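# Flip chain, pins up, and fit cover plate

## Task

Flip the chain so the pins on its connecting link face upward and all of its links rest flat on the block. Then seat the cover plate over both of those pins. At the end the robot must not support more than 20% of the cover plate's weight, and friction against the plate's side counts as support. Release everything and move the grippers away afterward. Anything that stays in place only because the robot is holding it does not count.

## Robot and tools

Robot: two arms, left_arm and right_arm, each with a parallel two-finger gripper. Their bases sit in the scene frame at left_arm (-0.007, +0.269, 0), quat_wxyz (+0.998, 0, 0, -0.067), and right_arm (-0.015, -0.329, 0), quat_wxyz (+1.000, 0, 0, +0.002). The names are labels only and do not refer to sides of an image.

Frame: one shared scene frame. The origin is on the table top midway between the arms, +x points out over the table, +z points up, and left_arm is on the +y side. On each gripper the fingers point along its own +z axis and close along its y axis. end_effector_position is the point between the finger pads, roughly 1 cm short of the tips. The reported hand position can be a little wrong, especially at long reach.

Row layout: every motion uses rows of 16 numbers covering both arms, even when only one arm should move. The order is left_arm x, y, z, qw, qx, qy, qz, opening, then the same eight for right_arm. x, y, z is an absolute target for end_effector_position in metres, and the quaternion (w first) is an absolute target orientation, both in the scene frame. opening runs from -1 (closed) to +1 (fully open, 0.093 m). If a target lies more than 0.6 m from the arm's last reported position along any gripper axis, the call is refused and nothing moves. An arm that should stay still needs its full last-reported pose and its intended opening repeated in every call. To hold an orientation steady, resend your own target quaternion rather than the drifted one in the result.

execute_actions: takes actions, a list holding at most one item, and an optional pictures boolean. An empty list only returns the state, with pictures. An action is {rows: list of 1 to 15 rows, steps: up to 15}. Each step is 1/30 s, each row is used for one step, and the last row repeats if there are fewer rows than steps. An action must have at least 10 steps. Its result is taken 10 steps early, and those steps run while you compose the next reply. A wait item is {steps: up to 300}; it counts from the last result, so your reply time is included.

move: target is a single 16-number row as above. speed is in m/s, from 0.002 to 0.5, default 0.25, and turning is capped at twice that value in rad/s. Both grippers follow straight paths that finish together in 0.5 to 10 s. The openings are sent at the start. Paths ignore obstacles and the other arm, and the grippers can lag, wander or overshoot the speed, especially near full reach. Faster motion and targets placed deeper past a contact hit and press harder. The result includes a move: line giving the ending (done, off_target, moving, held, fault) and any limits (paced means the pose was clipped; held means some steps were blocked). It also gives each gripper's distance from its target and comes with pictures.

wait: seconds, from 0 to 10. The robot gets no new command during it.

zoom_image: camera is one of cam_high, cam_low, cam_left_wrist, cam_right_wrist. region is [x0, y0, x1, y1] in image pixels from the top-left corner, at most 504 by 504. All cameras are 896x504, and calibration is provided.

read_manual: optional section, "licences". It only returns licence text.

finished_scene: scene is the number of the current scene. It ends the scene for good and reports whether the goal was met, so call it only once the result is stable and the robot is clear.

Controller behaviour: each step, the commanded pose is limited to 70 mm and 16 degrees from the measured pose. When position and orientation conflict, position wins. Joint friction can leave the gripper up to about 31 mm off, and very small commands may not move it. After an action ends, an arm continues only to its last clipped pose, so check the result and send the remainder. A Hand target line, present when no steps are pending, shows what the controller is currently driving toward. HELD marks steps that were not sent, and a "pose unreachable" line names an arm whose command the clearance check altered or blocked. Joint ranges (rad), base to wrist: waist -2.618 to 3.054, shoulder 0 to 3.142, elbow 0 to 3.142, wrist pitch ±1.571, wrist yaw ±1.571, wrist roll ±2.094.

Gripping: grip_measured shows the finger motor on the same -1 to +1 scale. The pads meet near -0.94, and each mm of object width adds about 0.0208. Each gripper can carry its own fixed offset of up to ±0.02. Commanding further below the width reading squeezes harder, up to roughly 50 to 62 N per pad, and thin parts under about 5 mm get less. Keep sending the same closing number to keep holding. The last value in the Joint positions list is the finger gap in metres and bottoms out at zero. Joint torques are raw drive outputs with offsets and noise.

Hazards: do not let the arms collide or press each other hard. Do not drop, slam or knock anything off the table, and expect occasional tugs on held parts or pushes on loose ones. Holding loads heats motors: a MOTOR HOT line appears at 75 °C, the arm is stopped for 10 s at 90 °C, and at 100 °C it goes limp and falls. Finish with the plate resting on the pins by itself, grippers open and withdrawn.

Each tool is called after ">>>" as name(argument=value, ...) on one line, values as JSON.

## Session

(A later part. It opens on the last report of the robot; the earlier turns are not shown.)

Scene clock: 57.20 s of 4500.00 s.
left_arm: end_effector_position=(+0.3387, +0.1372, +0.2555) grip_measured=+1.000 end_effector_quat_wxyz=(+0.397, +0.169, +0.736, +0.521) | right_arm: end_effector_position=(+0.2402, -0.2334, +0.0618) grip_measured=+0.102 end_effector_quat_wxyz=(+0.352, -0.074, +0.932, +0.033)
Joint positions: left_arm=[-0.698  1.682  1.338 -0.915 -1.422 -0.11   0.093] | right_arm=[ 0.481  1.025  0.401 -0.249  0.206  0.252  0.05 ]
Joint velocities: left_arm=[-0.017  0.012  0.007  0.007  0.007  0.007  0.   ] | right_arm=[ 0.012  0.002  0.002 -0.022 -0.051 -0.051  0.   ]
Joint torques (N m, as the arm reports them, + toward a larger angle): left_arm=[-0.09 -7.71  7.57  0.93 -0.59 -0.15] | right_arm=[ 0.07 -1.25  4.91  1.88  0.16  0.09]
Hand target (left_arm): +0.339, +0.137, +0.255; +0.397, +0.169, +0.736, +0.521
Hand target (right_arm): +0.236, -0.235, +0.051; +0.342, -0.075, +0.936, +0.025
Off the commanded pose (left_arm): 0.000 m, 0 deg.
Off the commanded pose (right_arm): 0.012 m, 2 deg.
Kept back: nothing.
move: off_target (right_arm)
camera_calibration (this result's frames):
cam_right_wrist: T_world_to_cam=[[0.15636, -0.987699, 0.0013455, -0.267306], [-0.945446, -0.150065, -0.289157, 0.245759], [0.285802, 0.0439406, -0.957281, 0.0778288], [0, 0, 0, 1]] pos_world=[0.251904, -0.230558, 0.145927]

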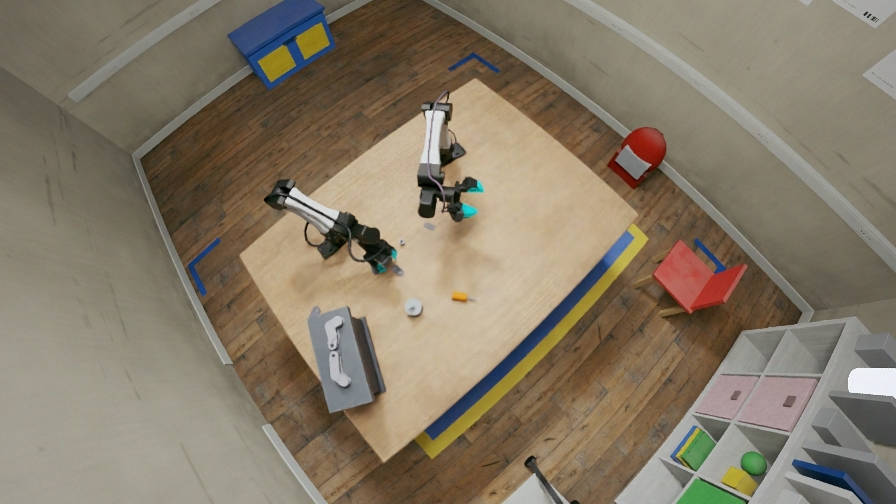

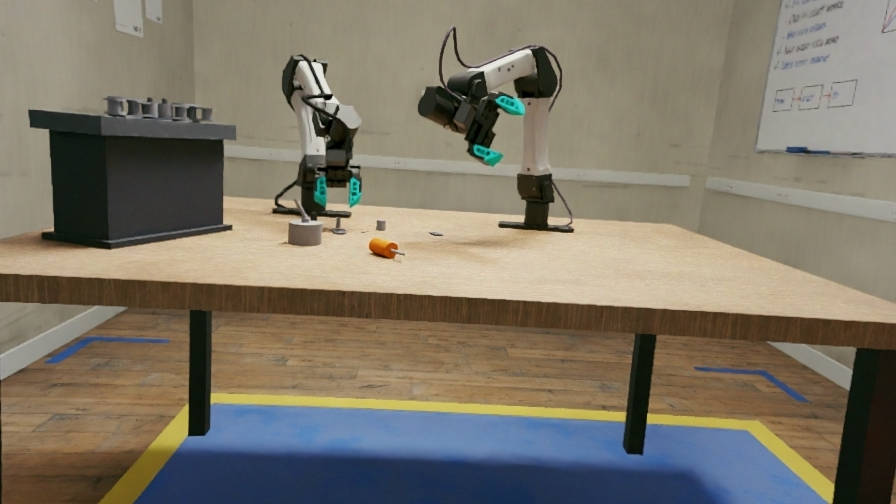

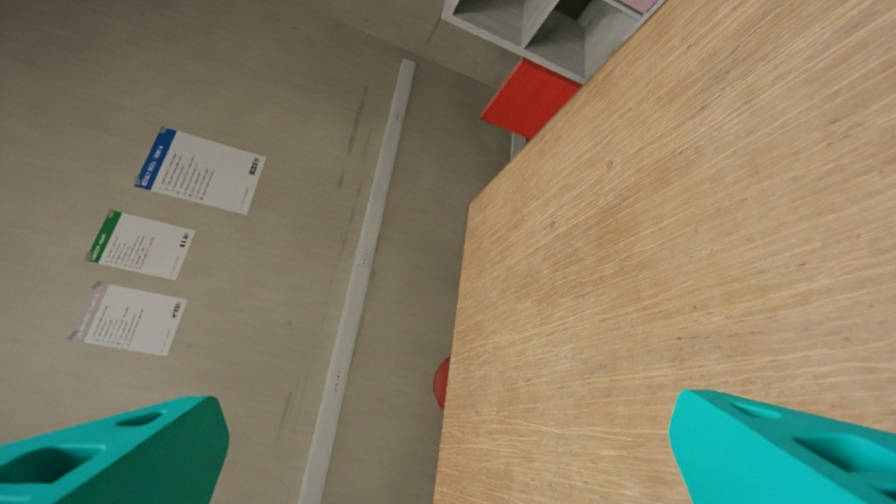

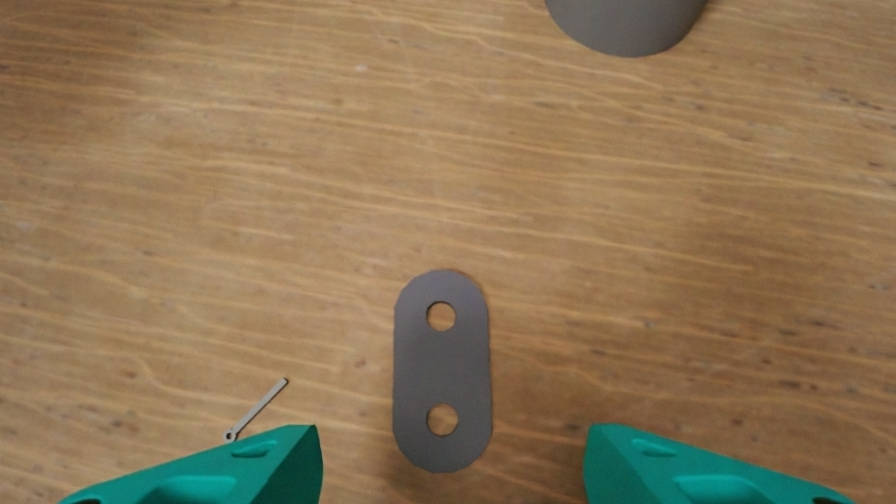

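>>> move(target=[0.3387,0.1372,0.2555,0.397,0.169,0.736,0.521,1,0.259,-0.227,0.004,0.341,-0.074,0.937,0.027,0.1], speed=0.03)

>>> zoom_image(camera="cam_low", region=[290, 170, 410, 250])

Scene clock: 60.27 s of 4500.00 s.
left_arm: end_effector_position=(+0.3387, +0.1372, +0.2555) grip_measured=+1.000 end_effector_quat_wxyz=(+0.397, +0.169, +0.736, +0.521) | right_arm: end_effector_position=(+0.2636, -0.2211, +0.0159) grip_measured=+0.102 end_effector_quat_wxyz=(+0.353, -0.074, +0.932, +0.033)
Joint positions: left_arm=[-0.698  1.682  1.338 -0.915 -1.422 -0.11   0.093] | right_arm=[0.481 1.333 0.345 0.119 0.206 0.252 0.05 ]
Joint velocities: left_arm=[ 0.007  0.007 -0.002 -0.051 -0.066 -0.037  0.   ] | right_arm=[ 0.002  0.007 -0.027  0.022 -0.037 -0.051 -0.001]
Joint torques (N m, as the arm reports them, + toward a larger angle): left_arm=[-0.14 -7.76  7.74  0.91 -0.58 -0.11] | right_arm=[-1.49 -2.88  3.85  1.89  0.04 -0.07]
Hand target (left_arm): +0.339, +0.137, +0.255; +0.397, +0.169, +0.736, +0.521
Hand target (right_arm): +0.257, -0.227, +0.005; +0.341, -0.074, +0.937, +0.027
Off the commanded pose (left_arm): 0.000 m, 0 deg.
Off the commanded pose (right_arm): 0.014 m, 2 deg.
Kept back: nothing.
move: off_target (right_arm)
camera_calibration (this result's frames):
cam_right_wrist: T_world_to_cam=[[0.156115, -0.987739, 0.000759664, -0.258719], [-0.944758, -0.149546, -0.291666, 0.256398], [0.288203, 0.0448157, -0.95652, 0.0262073], [0, 0, 0, 1]] pos_world=[0.275071, -0.218378, 0.100047]

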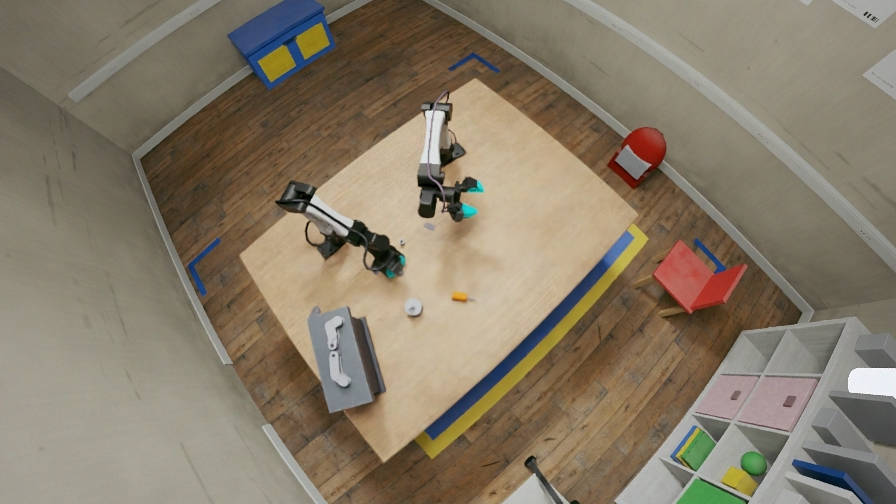

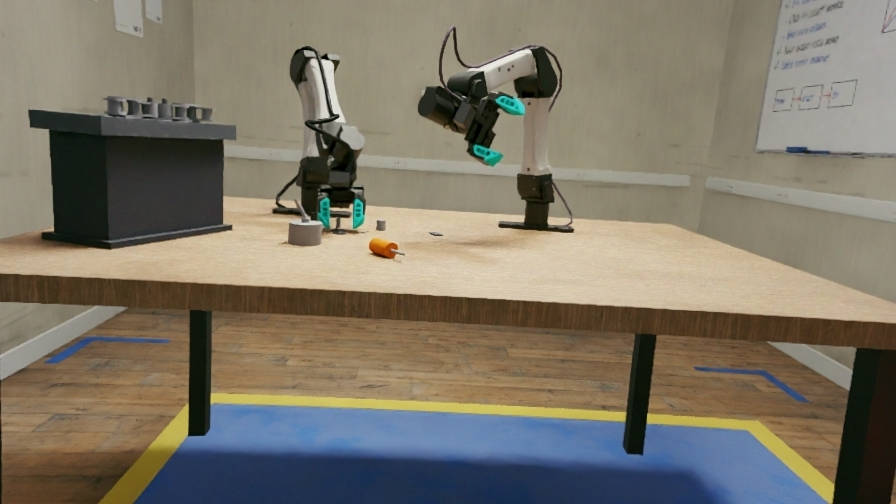

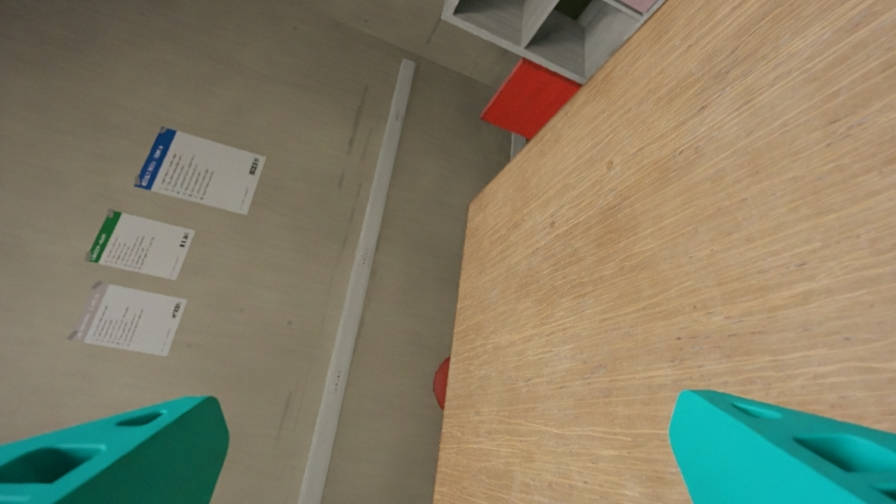

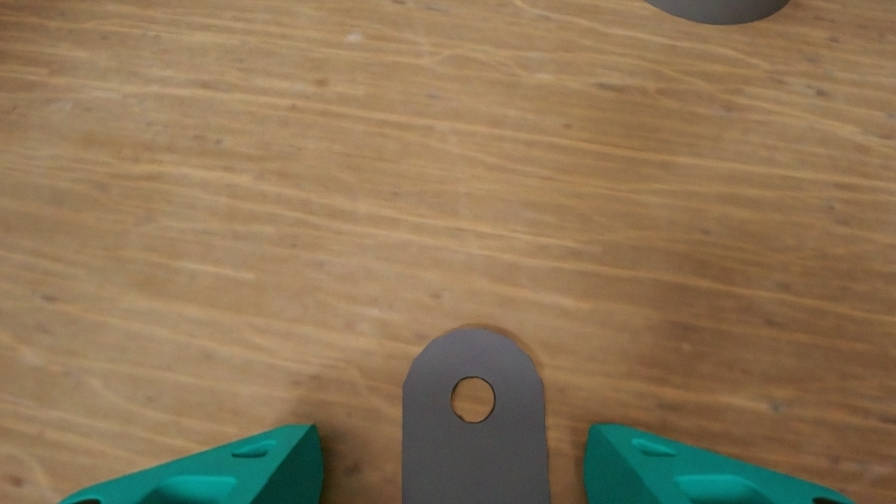

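Region (290, 170, 410, 250) of cam_low's 896x504 image, scaled by 4.200, with more detail than that image has.

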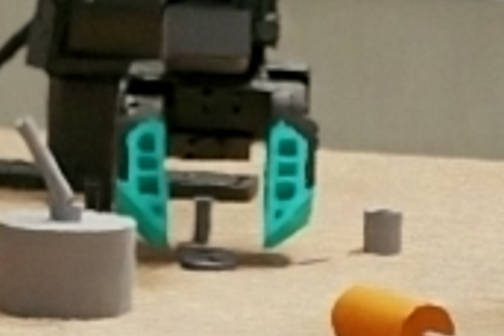

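>>> move(target=[0.3387,0.1372,0.2555,0.397,0.169,0.736,0.521,1,0.253,-0.231,-0.008,0.341,-0.074,0.937,0.027,0.1], speed=0.02)

>>> move(target=[0.3387,0.1372,0.2555,0.397,0.169,0.736,0.521,1,0.253,-0.231,-0.008,0.341,-0.074,0.937,0.027,-0.55])

>>> move(target=[0.3387,0.1372,0.2555,0.397,0.169,0.736,0.521,1,0.27,-0.25,0.31,0.341,-0.074,0.937,0.027,-0.55], speed=0.15)

Scene clock: 62.23 s of 4500.00 s.
left_arm: end_effector_position=(+0.3387, +0.1372, +0.2555) grip_measured=+1.000 end_effector_quat_wxyz=(+0.397, +0.169, +0.736, +0.521) | right_arm: end_effector_position=(+0.2608, -0.2238, +0.0081) grip_measured=+0.102 end_effector_quat_wxyz=(+0.360, -0.073, +0.930, +0.035)
Joint positions: left_arm=[-0.698  1.682  1.338 -0.915 -1.422 -0.11   0.093] | right_arm=[0.477 1.353 0.301 0.197 0.206 0.249 0.05 ]
Joint velocities: left_arm=[ 0.002  0.032  0.002 -0.139 -0.007 -0.037  0.   ] | right_arm=[-0.017  0.012 -0.012  0.007  0.051  0.022  0.   ]
Joint torques (N m, as the arm reports them, + toward a larger angle): left_arm=[-0.21 -7.81  7.7   0.93 -0.63 -0.18] | right_arm=[-1.47 -2.1   3.44  1.9  -0.01 -0.05]
Hand target (left_arm): +0.339, +0.137, +0.255; +0.397, +0.169, +0.736, +0.521
Hand target (right_arm): +0.252, -0.231, -0.007; +0.341, -0.074, +0.937, +0.027
Off the commanded pose (left_arm): 0.000 m, 0 deg.
Off the commanded pose (right_arm): 0.019 m, 3 deg.
Kept back: nothing.
move: off_target (right_arm)
camera_calibration (this result's frames):
cam_right_wrist: T_world_to_cam=[[0.155122, -0.987893, -0.00212598, -0.260654], [-0.940797, -0.14707, -0.305403, 0.25073], [0.301393, 0.049375, -0.952221, 0.0171545], [0, 0, 0, 1]] pos_world=[0.27115, -0.22147, 0.0923545]

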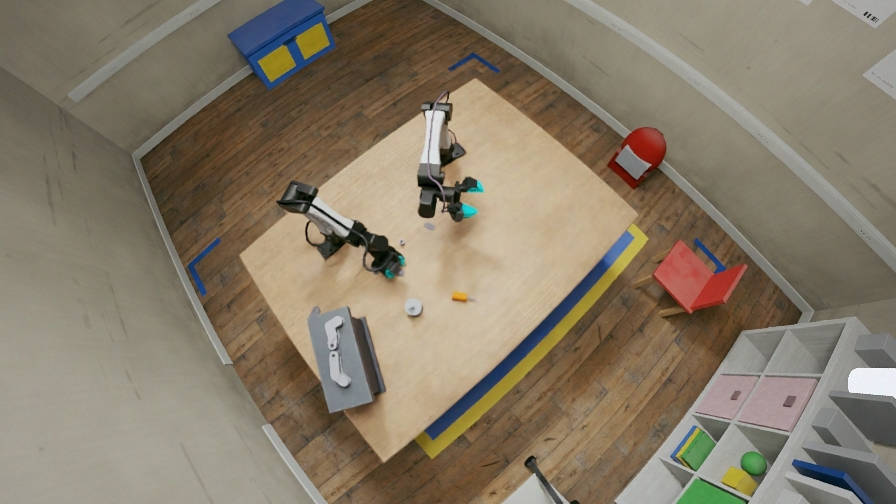

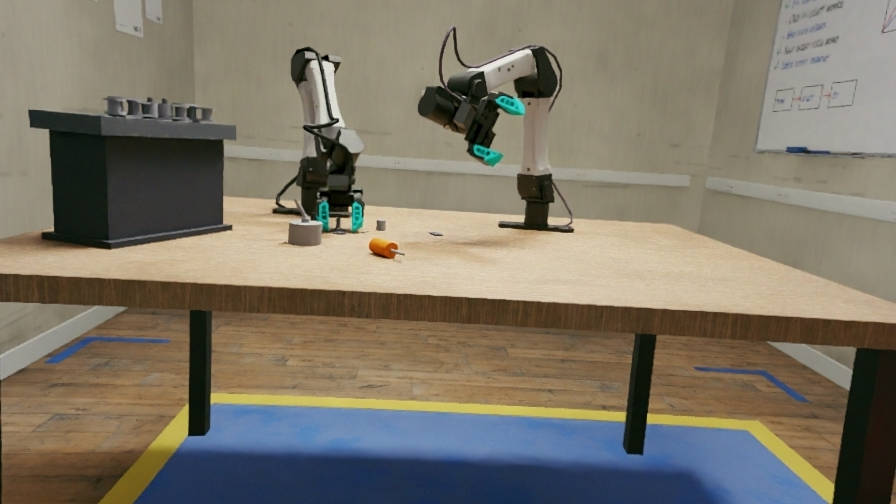

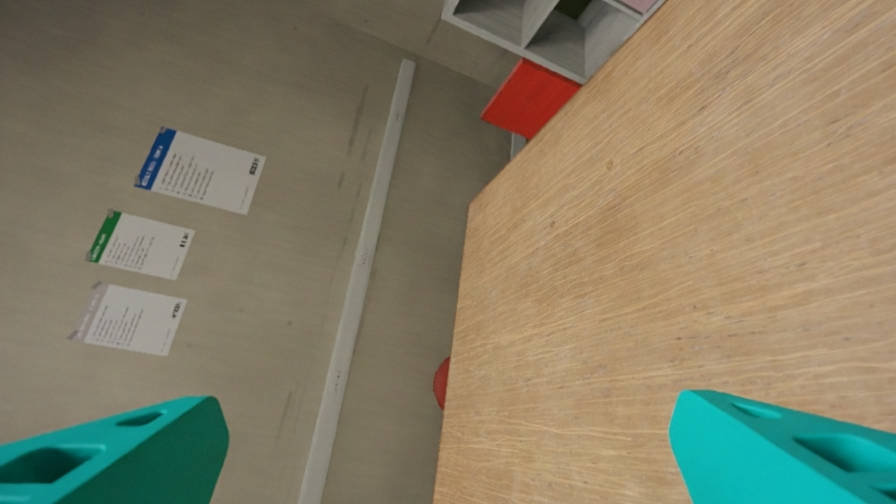

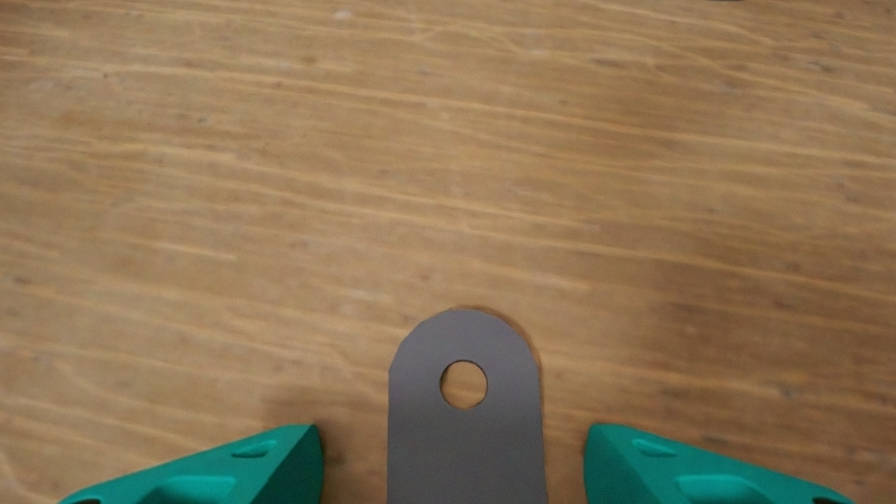

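Scene clock: 62.93 s of 4500.00 s.
left_arm: end_effector_position=(+0.3387, +0.1372, +0.2555) grip_measured=+1.000 end_effector_quat_wxyz=(+0.397, +0.169, +0.736, +0.521) | right_arm: end_effector_position=(+0.2616, -0.2253, +0.0083) grip_measured=-0.530 end_effector_quat_wxyz=(+0.361, -0.070, +0.929, +0.033)
Joint positions: left_arm=[-0.698  1.682  1.338 -0.915 -1.422 -0.11   0.093] | right_arm=[0.474 1.353 0.301 0.198 0.209 0.249 0.02 ]
Joint velocities: left_arm=[ 0.022  0.002 -0.002  0.081  0.007 -0.051  0.   ] | right_arm=[-0.007  0.002  0.007  0.051  0.066 -0.037 -0.   ]
Joint torques (N m, as the arm reports them, + toward a larger angle): left_arm=[-0.15 -7.72  7.67  0.98 -0.6  -0.15] | right_arm=[-1.27 -2.12  3.34  1.9  -0.03 -0.06]
Hand target (left_arm): +0.339, +0.137, +0.255; +0.397, +0.169, +0.736, +0.521
Hand target (right_arm): +0.252, -0.231, -0.007; +0.341, -0.074, +0.937, +0.027
Off the commanded pose (left_arm): 0.000 m, 0 deg.
Off the commanded pose (right_arm): 0.019 m, 3 deg.
Kept back: nothing.
move: off_target (right_arm)
camera_calibration (this result's frames):
cam_right_wrist: T_world_to_cam=[[0.149403, -0.988776, 0.000215239, -0.260975], [-0.940944, -0.142243, -0.307231, 0.252462], [0.303813, 0.0456989, -0.951635, 0.0157852], [0, 0, 0, 1]] pos_world=[0.271747, -0.222856, 0.0926421]

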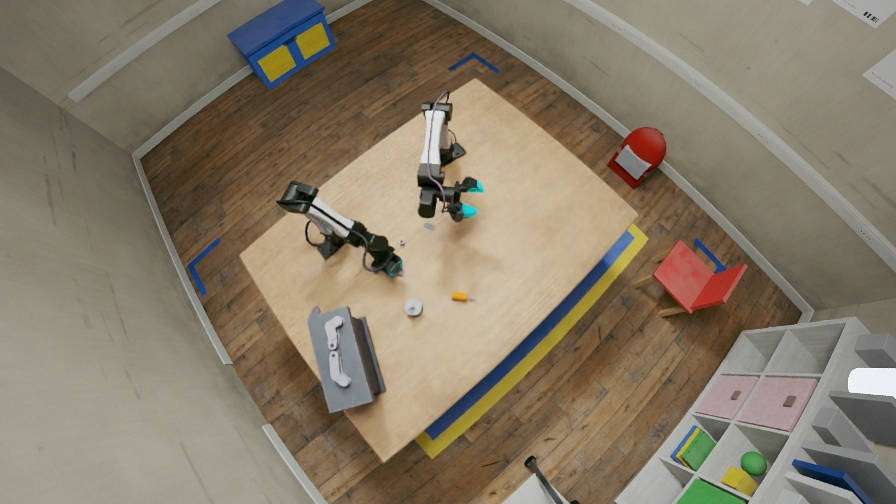

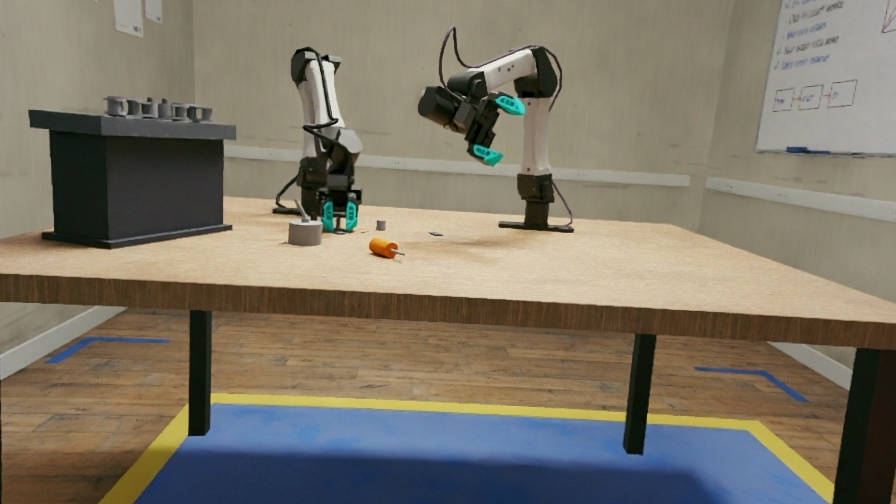

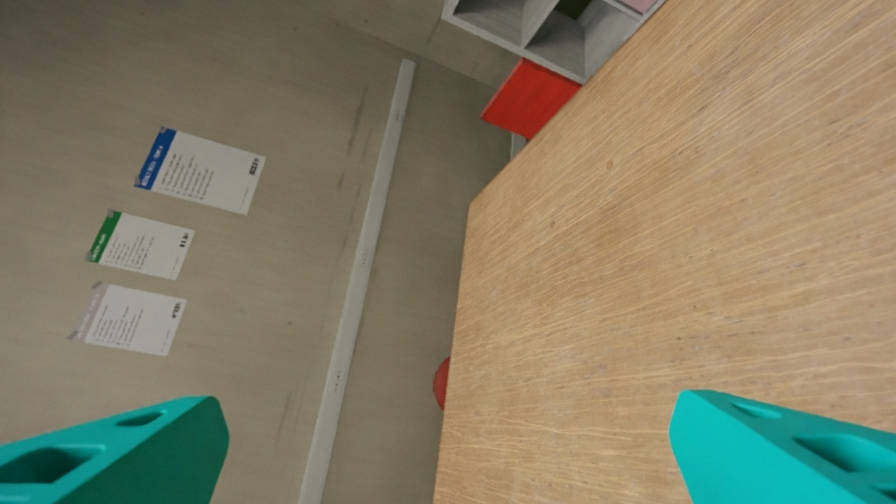

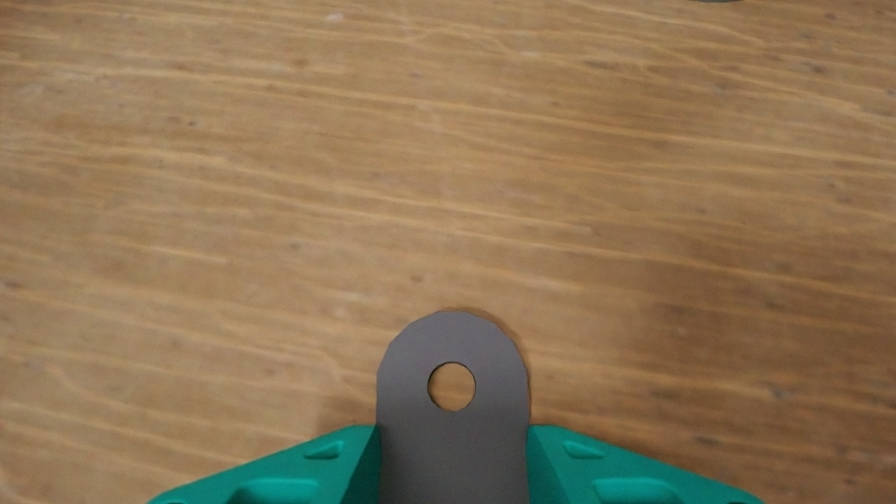

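Scene clock: 65.63 s of 4500.00 s.
left_arm: end_effector_position=(+0.3387, +0.1372, +0.2555) grip_measured=+1.000 end_effector_quat_wxyz=(+0.397, +0.169, +0.736, +0.521) | right_arm: end_effector_position=(+0.2696, -0.2482, +0.3035) grip_measured=-0.530 end_effector_quat_wxyz=(+0.335, -0.073, +0.939, +0.025)
Joint positions: left_arm=[-0.698  1.682  1.338 -0.915 -1.422 -0.11   0.093] | right_arm=[ 0.343  1.217  1.521 -1.199  0.123  0.148  0.02 ]
Joint velocities: left_arm=[ 0.002 -0.012 -0.007  0.007 -0.022  0.022  0.   ] | right_arm=[ 0.007 -0.002 -0.012 -0.066 -0.022 -0.037 -0.   ]
Joint torques (N m, as the arm reports them, + toward a larger angle): left_arm=[ 0.03 -7.74  7.68  0.98 -0.59 -0.13] | right_arm=[-1.23 -2.38  7.57  1.72 -0.06 -0.06]
Hand target (left_arm): +0.339, +0.137, +0.255; +0.397, +0.169, +0.736, +0.521
Hand target (right_arm): +0.275, -0.248, +0.310; +0.340, -0.074, +0.937, +0.028
Off the commanded pose (left_arm): 0.000 m, 0 deg.
Off the commanded pose (right_arm): 0.007 m, 1 deg.
Kept back: nothing.
move: done
camera_calibration (this result's frames):
cam_right_wrist: T_world_to_cam=[[0.150446, -0.988532, 0.0130928, -0.289015], [-0.956108, -0.148854, -0.25239, 0.333193], [0.251444, 0.0254529, -0.967537, 0.309151], [0, 0, 0, 1]] pos_world=[0.284315, -0.243972, 0.386994]

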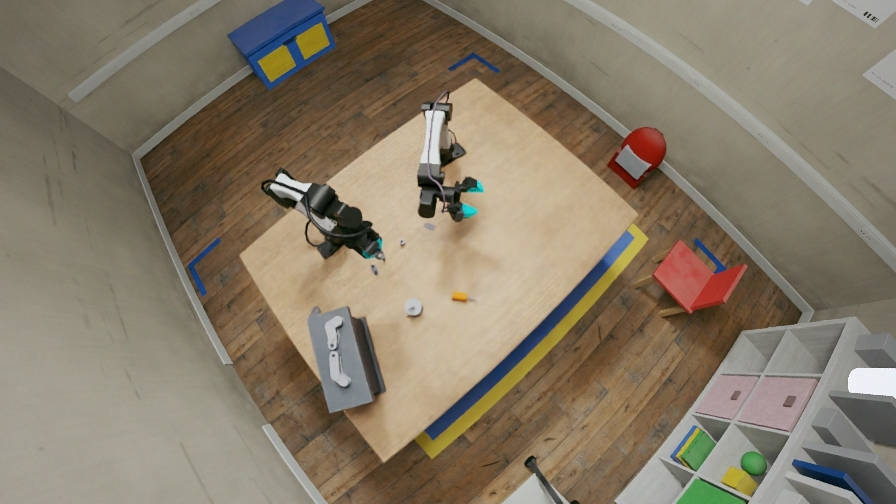

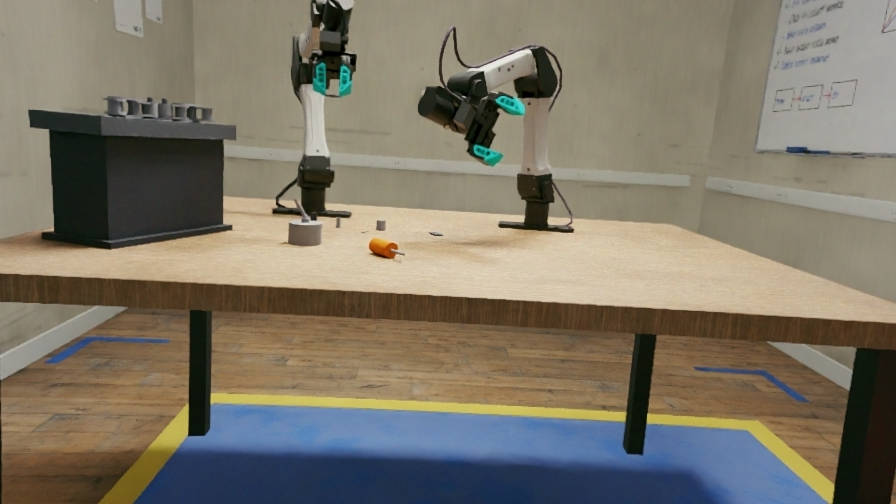

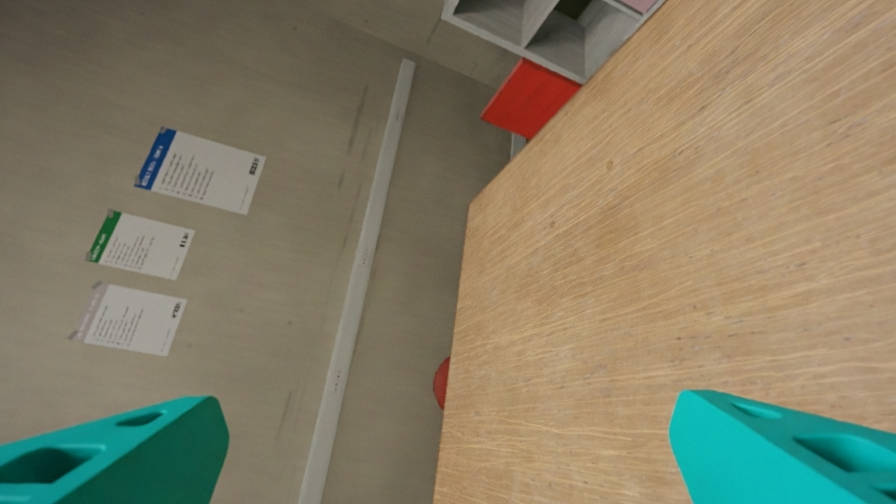

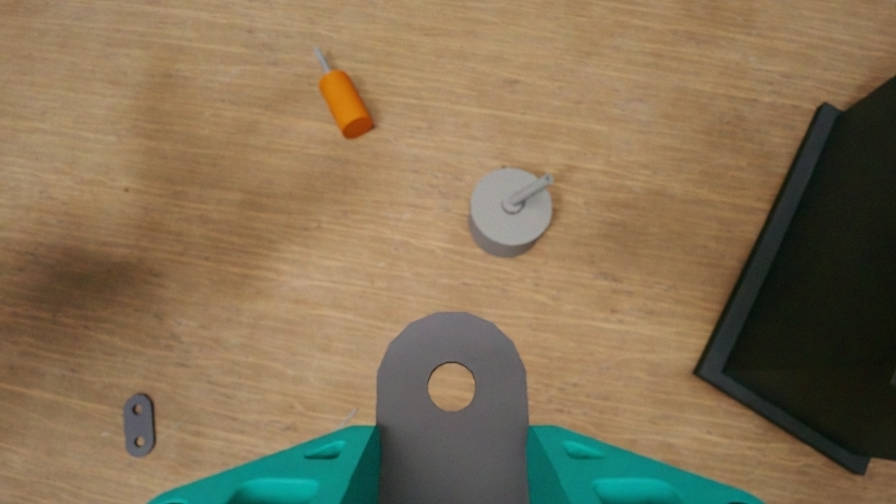

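>>> move(target=[0.3387,0.1372,0.2555,0.397,0.169,0.736,0.521,1,0.401,-0.557,0.29,0.349,0.249,0.898,-0.097,-0.55], speed=0.2)

>>> move(target=[0.3387,0.1372,0.2555,0.397,0.169,0.736,0.521,1,0.401,-0.557,0.272,0.349,0.249,0.898,-0.097,-0.55], speed=0.02)

Scene clock: 68.30 s of 4500.00 s.
left_arm: end_effector_position=(+0.3387, +0.1372, +0.2555) grip_measured=+1.000 end_effector_quat_wxyz=(+0.397, +0.169, +0.736, +0.521) | right_arm: end_effector_position=(+0.3968, -0.5512, +0.2784) grip_measured=-0.530 end_effector_quat_wxyz=(+0.336, +0.247, +0.905, -0.082)
Joint positions: left_arm=[-0.698  1.682  1.338 -0.915 -1.422 -0.11   0.093] | right_arm=[-0.496  1.782  1.913 -0.995  0.009  0.038  0.02 ]
Joint velocities: left_arm=[-0.007 -0.007 -0.012 -0.066  0.022  0.051  0.   ] | right_arm=[-0.017 -0.012 -0.002 -0.037  0.007 -0.037 -0.   ]
Joint torques (N m, as the arm reports them, + toward a larger angle): left_arm=[ 0.03 -7.76  7.78  0.97 -0.61 -0.14] | right_arm=[-0.82 -8.68  8.29  1.83  0.05  0.1 ]
Hand target (left_arm): +0.339, +0.137, +0.255; +0.397, +0.169, +0.736, +0.521
Hand target (right_arm): +0.400, -0.557, +0.288; +0.348, +0.252, +0.898, -0.089
Off the commanded pose (left_arm): 0.000 m, 0 deg.
Off the commanded pose (right_arm): 0.014 m, 2 deg.
Kept back: nothing.
move: off_target (right_arm)
camera_calibration (this result's frames):
cam_right_wrist: T_world_to_cam=[[-0.505579, -0.86275, -0.0072092, -0.272109], [-0.829098, 0.488136, -0.272617, 0.709768], [0.23872, -0.131852, -0.962096, 0.177442], [0, 0, 0, 1]] pos_world=[0.408536, -0.55783, 0.362249]

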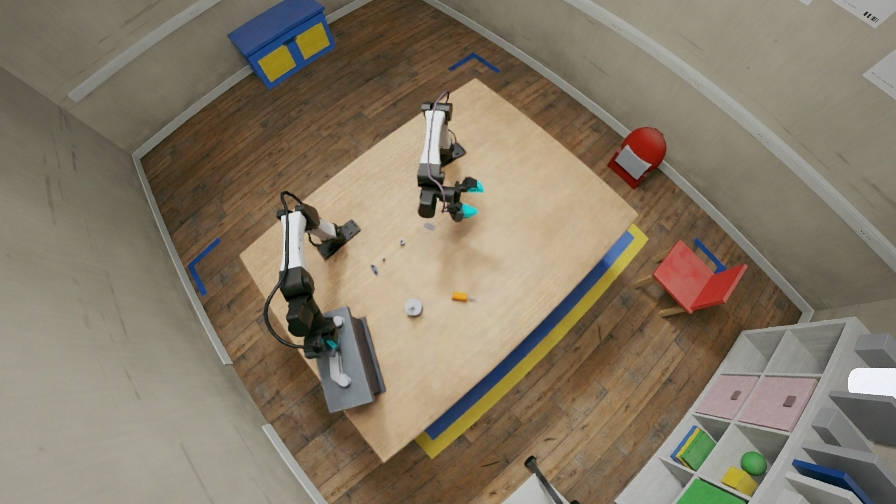

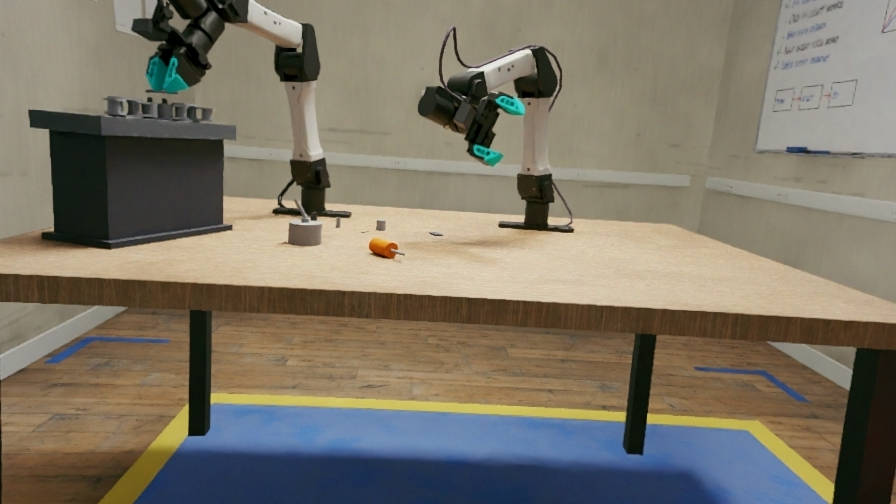

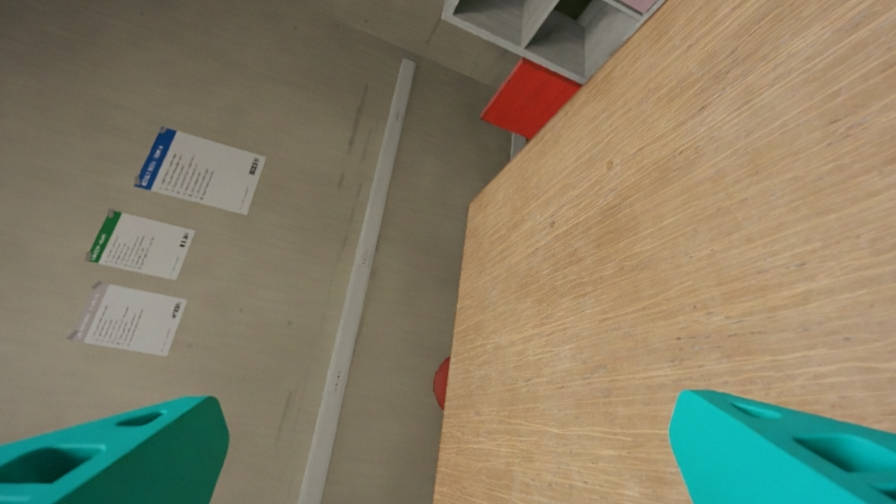

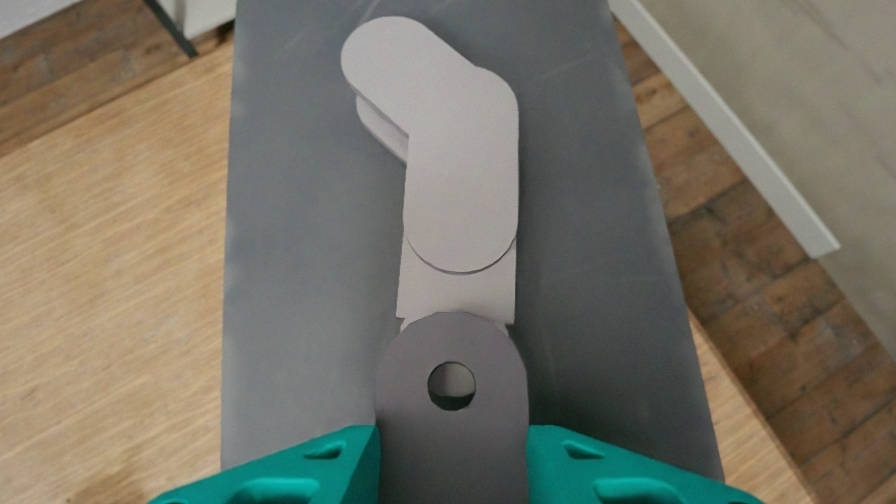

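Scene clock: 69.60 s of 4500.00 s.
left_arm: end_effector_position=(+0.3387, +0.1372, +0.2555) grip_measured=+1.000 end_effector_quat_wxyz=(+0.397, +0.169, +0.736, +0.521) | right_arm: end_effector_position=(+0.4019, -0.5569, +0.2695) grip_measured=-0.530 end_effector_quat_wxyz=(+0.342, +0.249, +0.902, -0.090)
Joint positions: left_arm=[-0.698  1.682  1.338 -0.915 -1.422 -0.11   0.093] | right_arm=[-0.496  1.782  1.864 -0.93   0.024  0.038  0.02 ]
Joint velocities: left_arm=[-0.002  0.012  0.002 -0.007 -0.022  0.022  0.   ] | right_arm=[ 0.017 -0.027  0.002 -0.066  0.007  0.051  0.   ]
Joint torques (N m, as the arm reports them, + toward a larger angle): left_arm=[-0.22 -7.77  7.66  0.95 -0.6  -0.14] | right_arm=[ -0.44 -10.86   4.85   2.01   0.06   0.02]
Hand target (left_arm): +0.339, +0.137, +0.255; +0.397, +0.169, +0.736, +0.521
Hand target (right_arm): +0.401, -0.557, +0.272; +0.349, +0.249, +0.898, -0.097
Off the commanded pose (left_arm): 0.000 m, 0 deg.
Off the commanded pose (right_arm): 0.003 m, 1 deg.
Kept back: nothing.
move: done
camera_calibration (this result's frames):
cam_right_wrist: T_world_to_cam=[[-0.514159, -0.857687, 0.00359506, -0.271109], [-0.821671, 0.491358, -0.288834, 0.717479], [0.245963, -0.151461, -0.957372, 0.151864], [0, 0, 0, 1]] pos_world=[0.412786, -0.562064, 0.353597]

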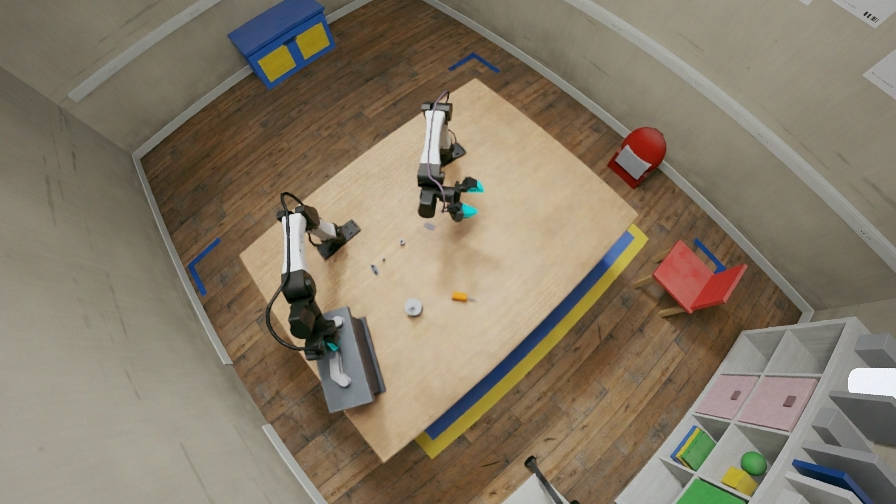

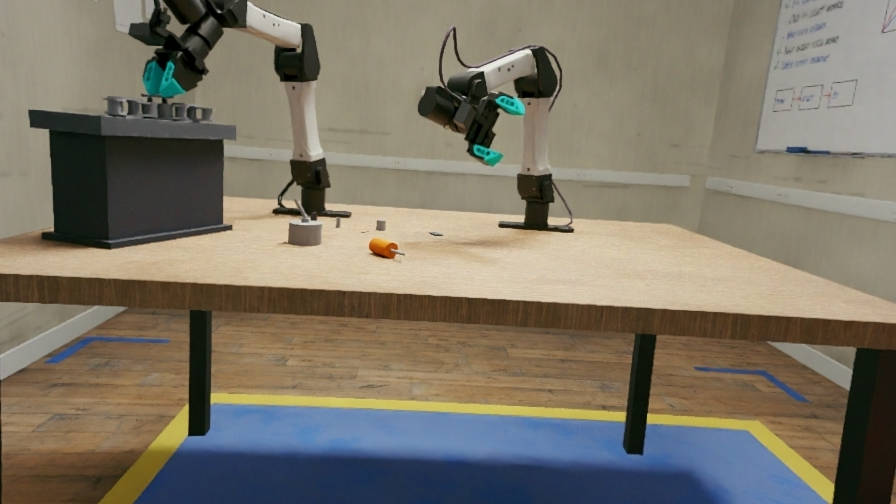

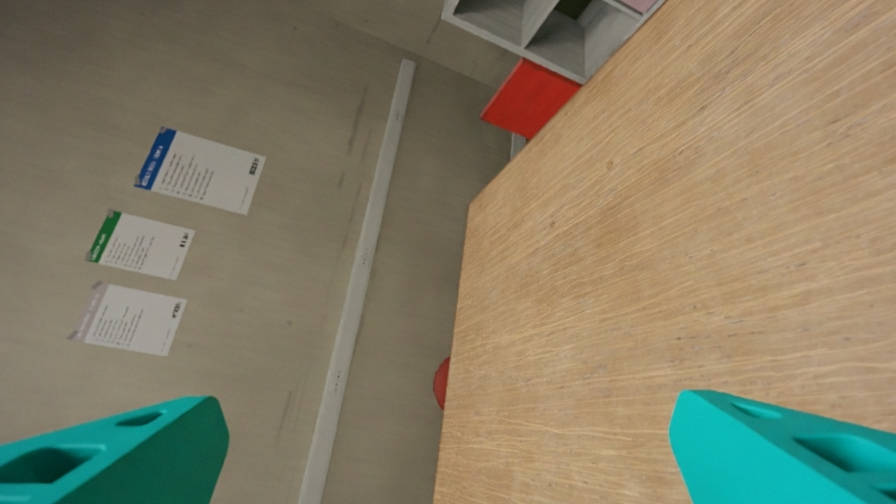

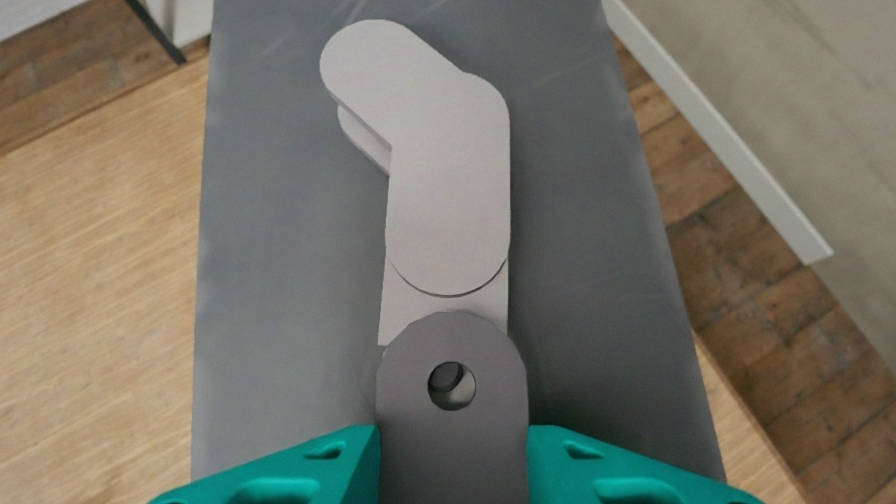

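>>> move(target=[0.3387,0.1372,0.2555,0.397,0.169,0.736,0.521,1,0.405,-0.5555,0.272,0.355,0.248,0.896,-0.090,-0.55], speed=0.01)

Scene clock: 71.43 s of 4500.00 s.
left_arm: end_effector_position=(+0.3387, +0.1372, +0.2555) grip_measured=+1.000 end_effector_quat_wxyz=(+0.397, +0.169, +0.736, +0.521) | right_arm: end_effector_position=(+0.4043, -0.5583, +0.2721) grip_measured=-0.530 end_effector_quat_wxyz=(+0.349, +0.248, +0.899, -0.092)
Joint positions: left_arm=[-0.698  1.682  1.338 -0.915 -1.422 -0.11   0.093] | right_arm=[-0.496  1.782  1.864 -0.914  0.025  0.038  0.02 ]
Joint velocities: left_arm=[ 0.002 -0.007 -0.007 -0.051  0.051  0.022  0.   ] | right_arm=[ 0.007 -0.012 -0.012  0.022 -0.022  0.095 -0.001]
Joint torques (N m, as the arm reports them, + toward a larger angle): left_arm=[-0.09 -7.65  7.7   0.95 -0.61 -0.09] | right_arm=[ -0.27 -10.64   4.86   2.01  -0.06   0.08]
Hand target (left_arm): +0.339, +0.137, +0.255; +0.397, +0.169, +0.736, +0.521
Hand target (right_arm): +0.405, -0.555, +0.272; +0.355, +0.248, +0.897, -0.090
Off the commanded pose (left_arm): 0.000 m, 0 deg.
Off the commanded pose (right_arm): 0.003 m, 1 deg.
Kept back: nothing.
move: done
camera_calibration (this result's frames):
cam_right_wrist: T_world_to_cam=[[-0.514643, -0.857398, 0.00339742, -0.270698], [-0.817414, 0.489439, -0.303781, 0.72219], [0.258798, -0.159116, -0.952736, 0.142746], [0, 0, 0, 1]] pos_world=[0.414073, -0.562851, 0.356306]

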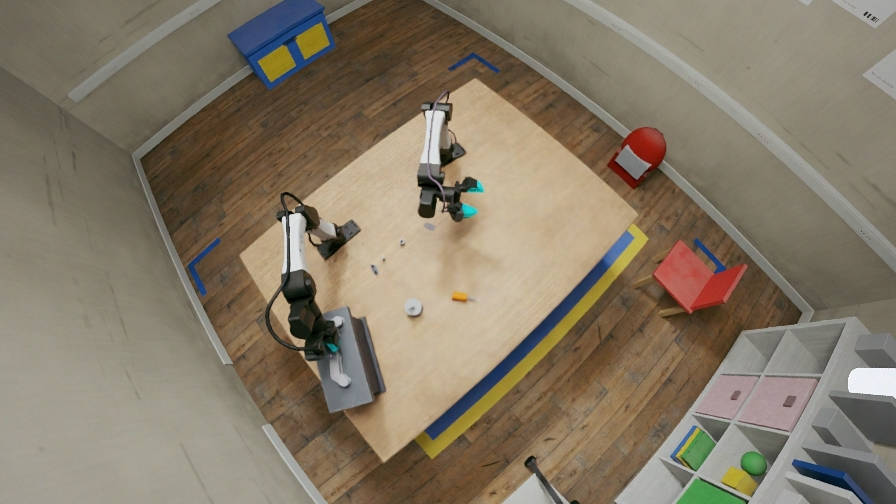

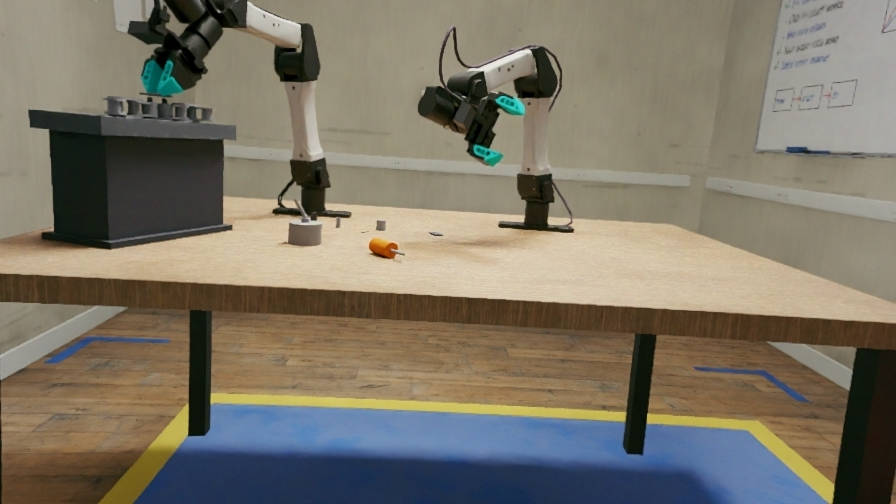

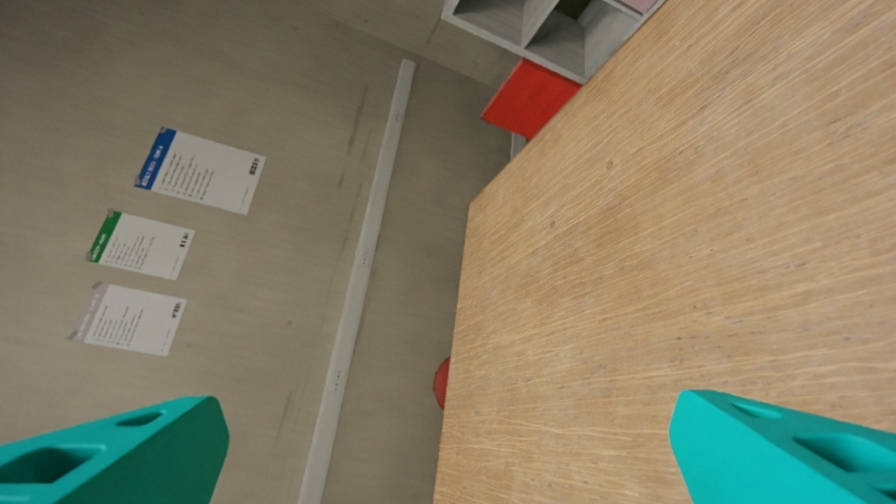

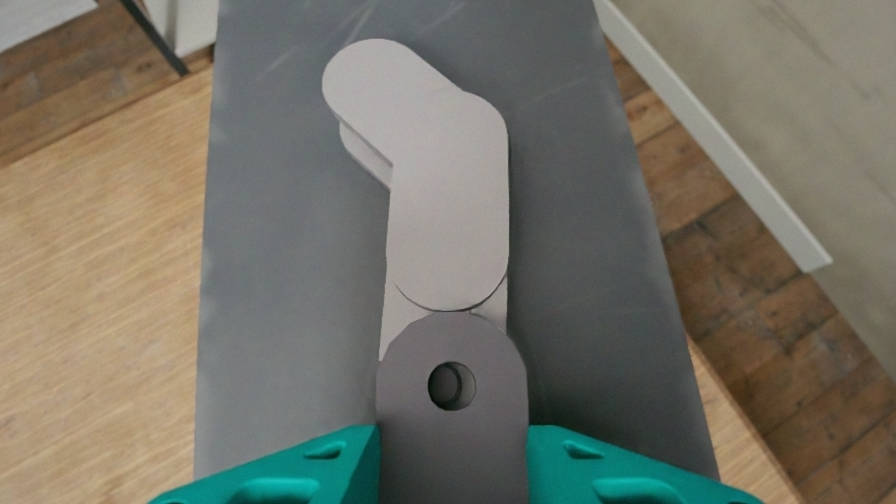

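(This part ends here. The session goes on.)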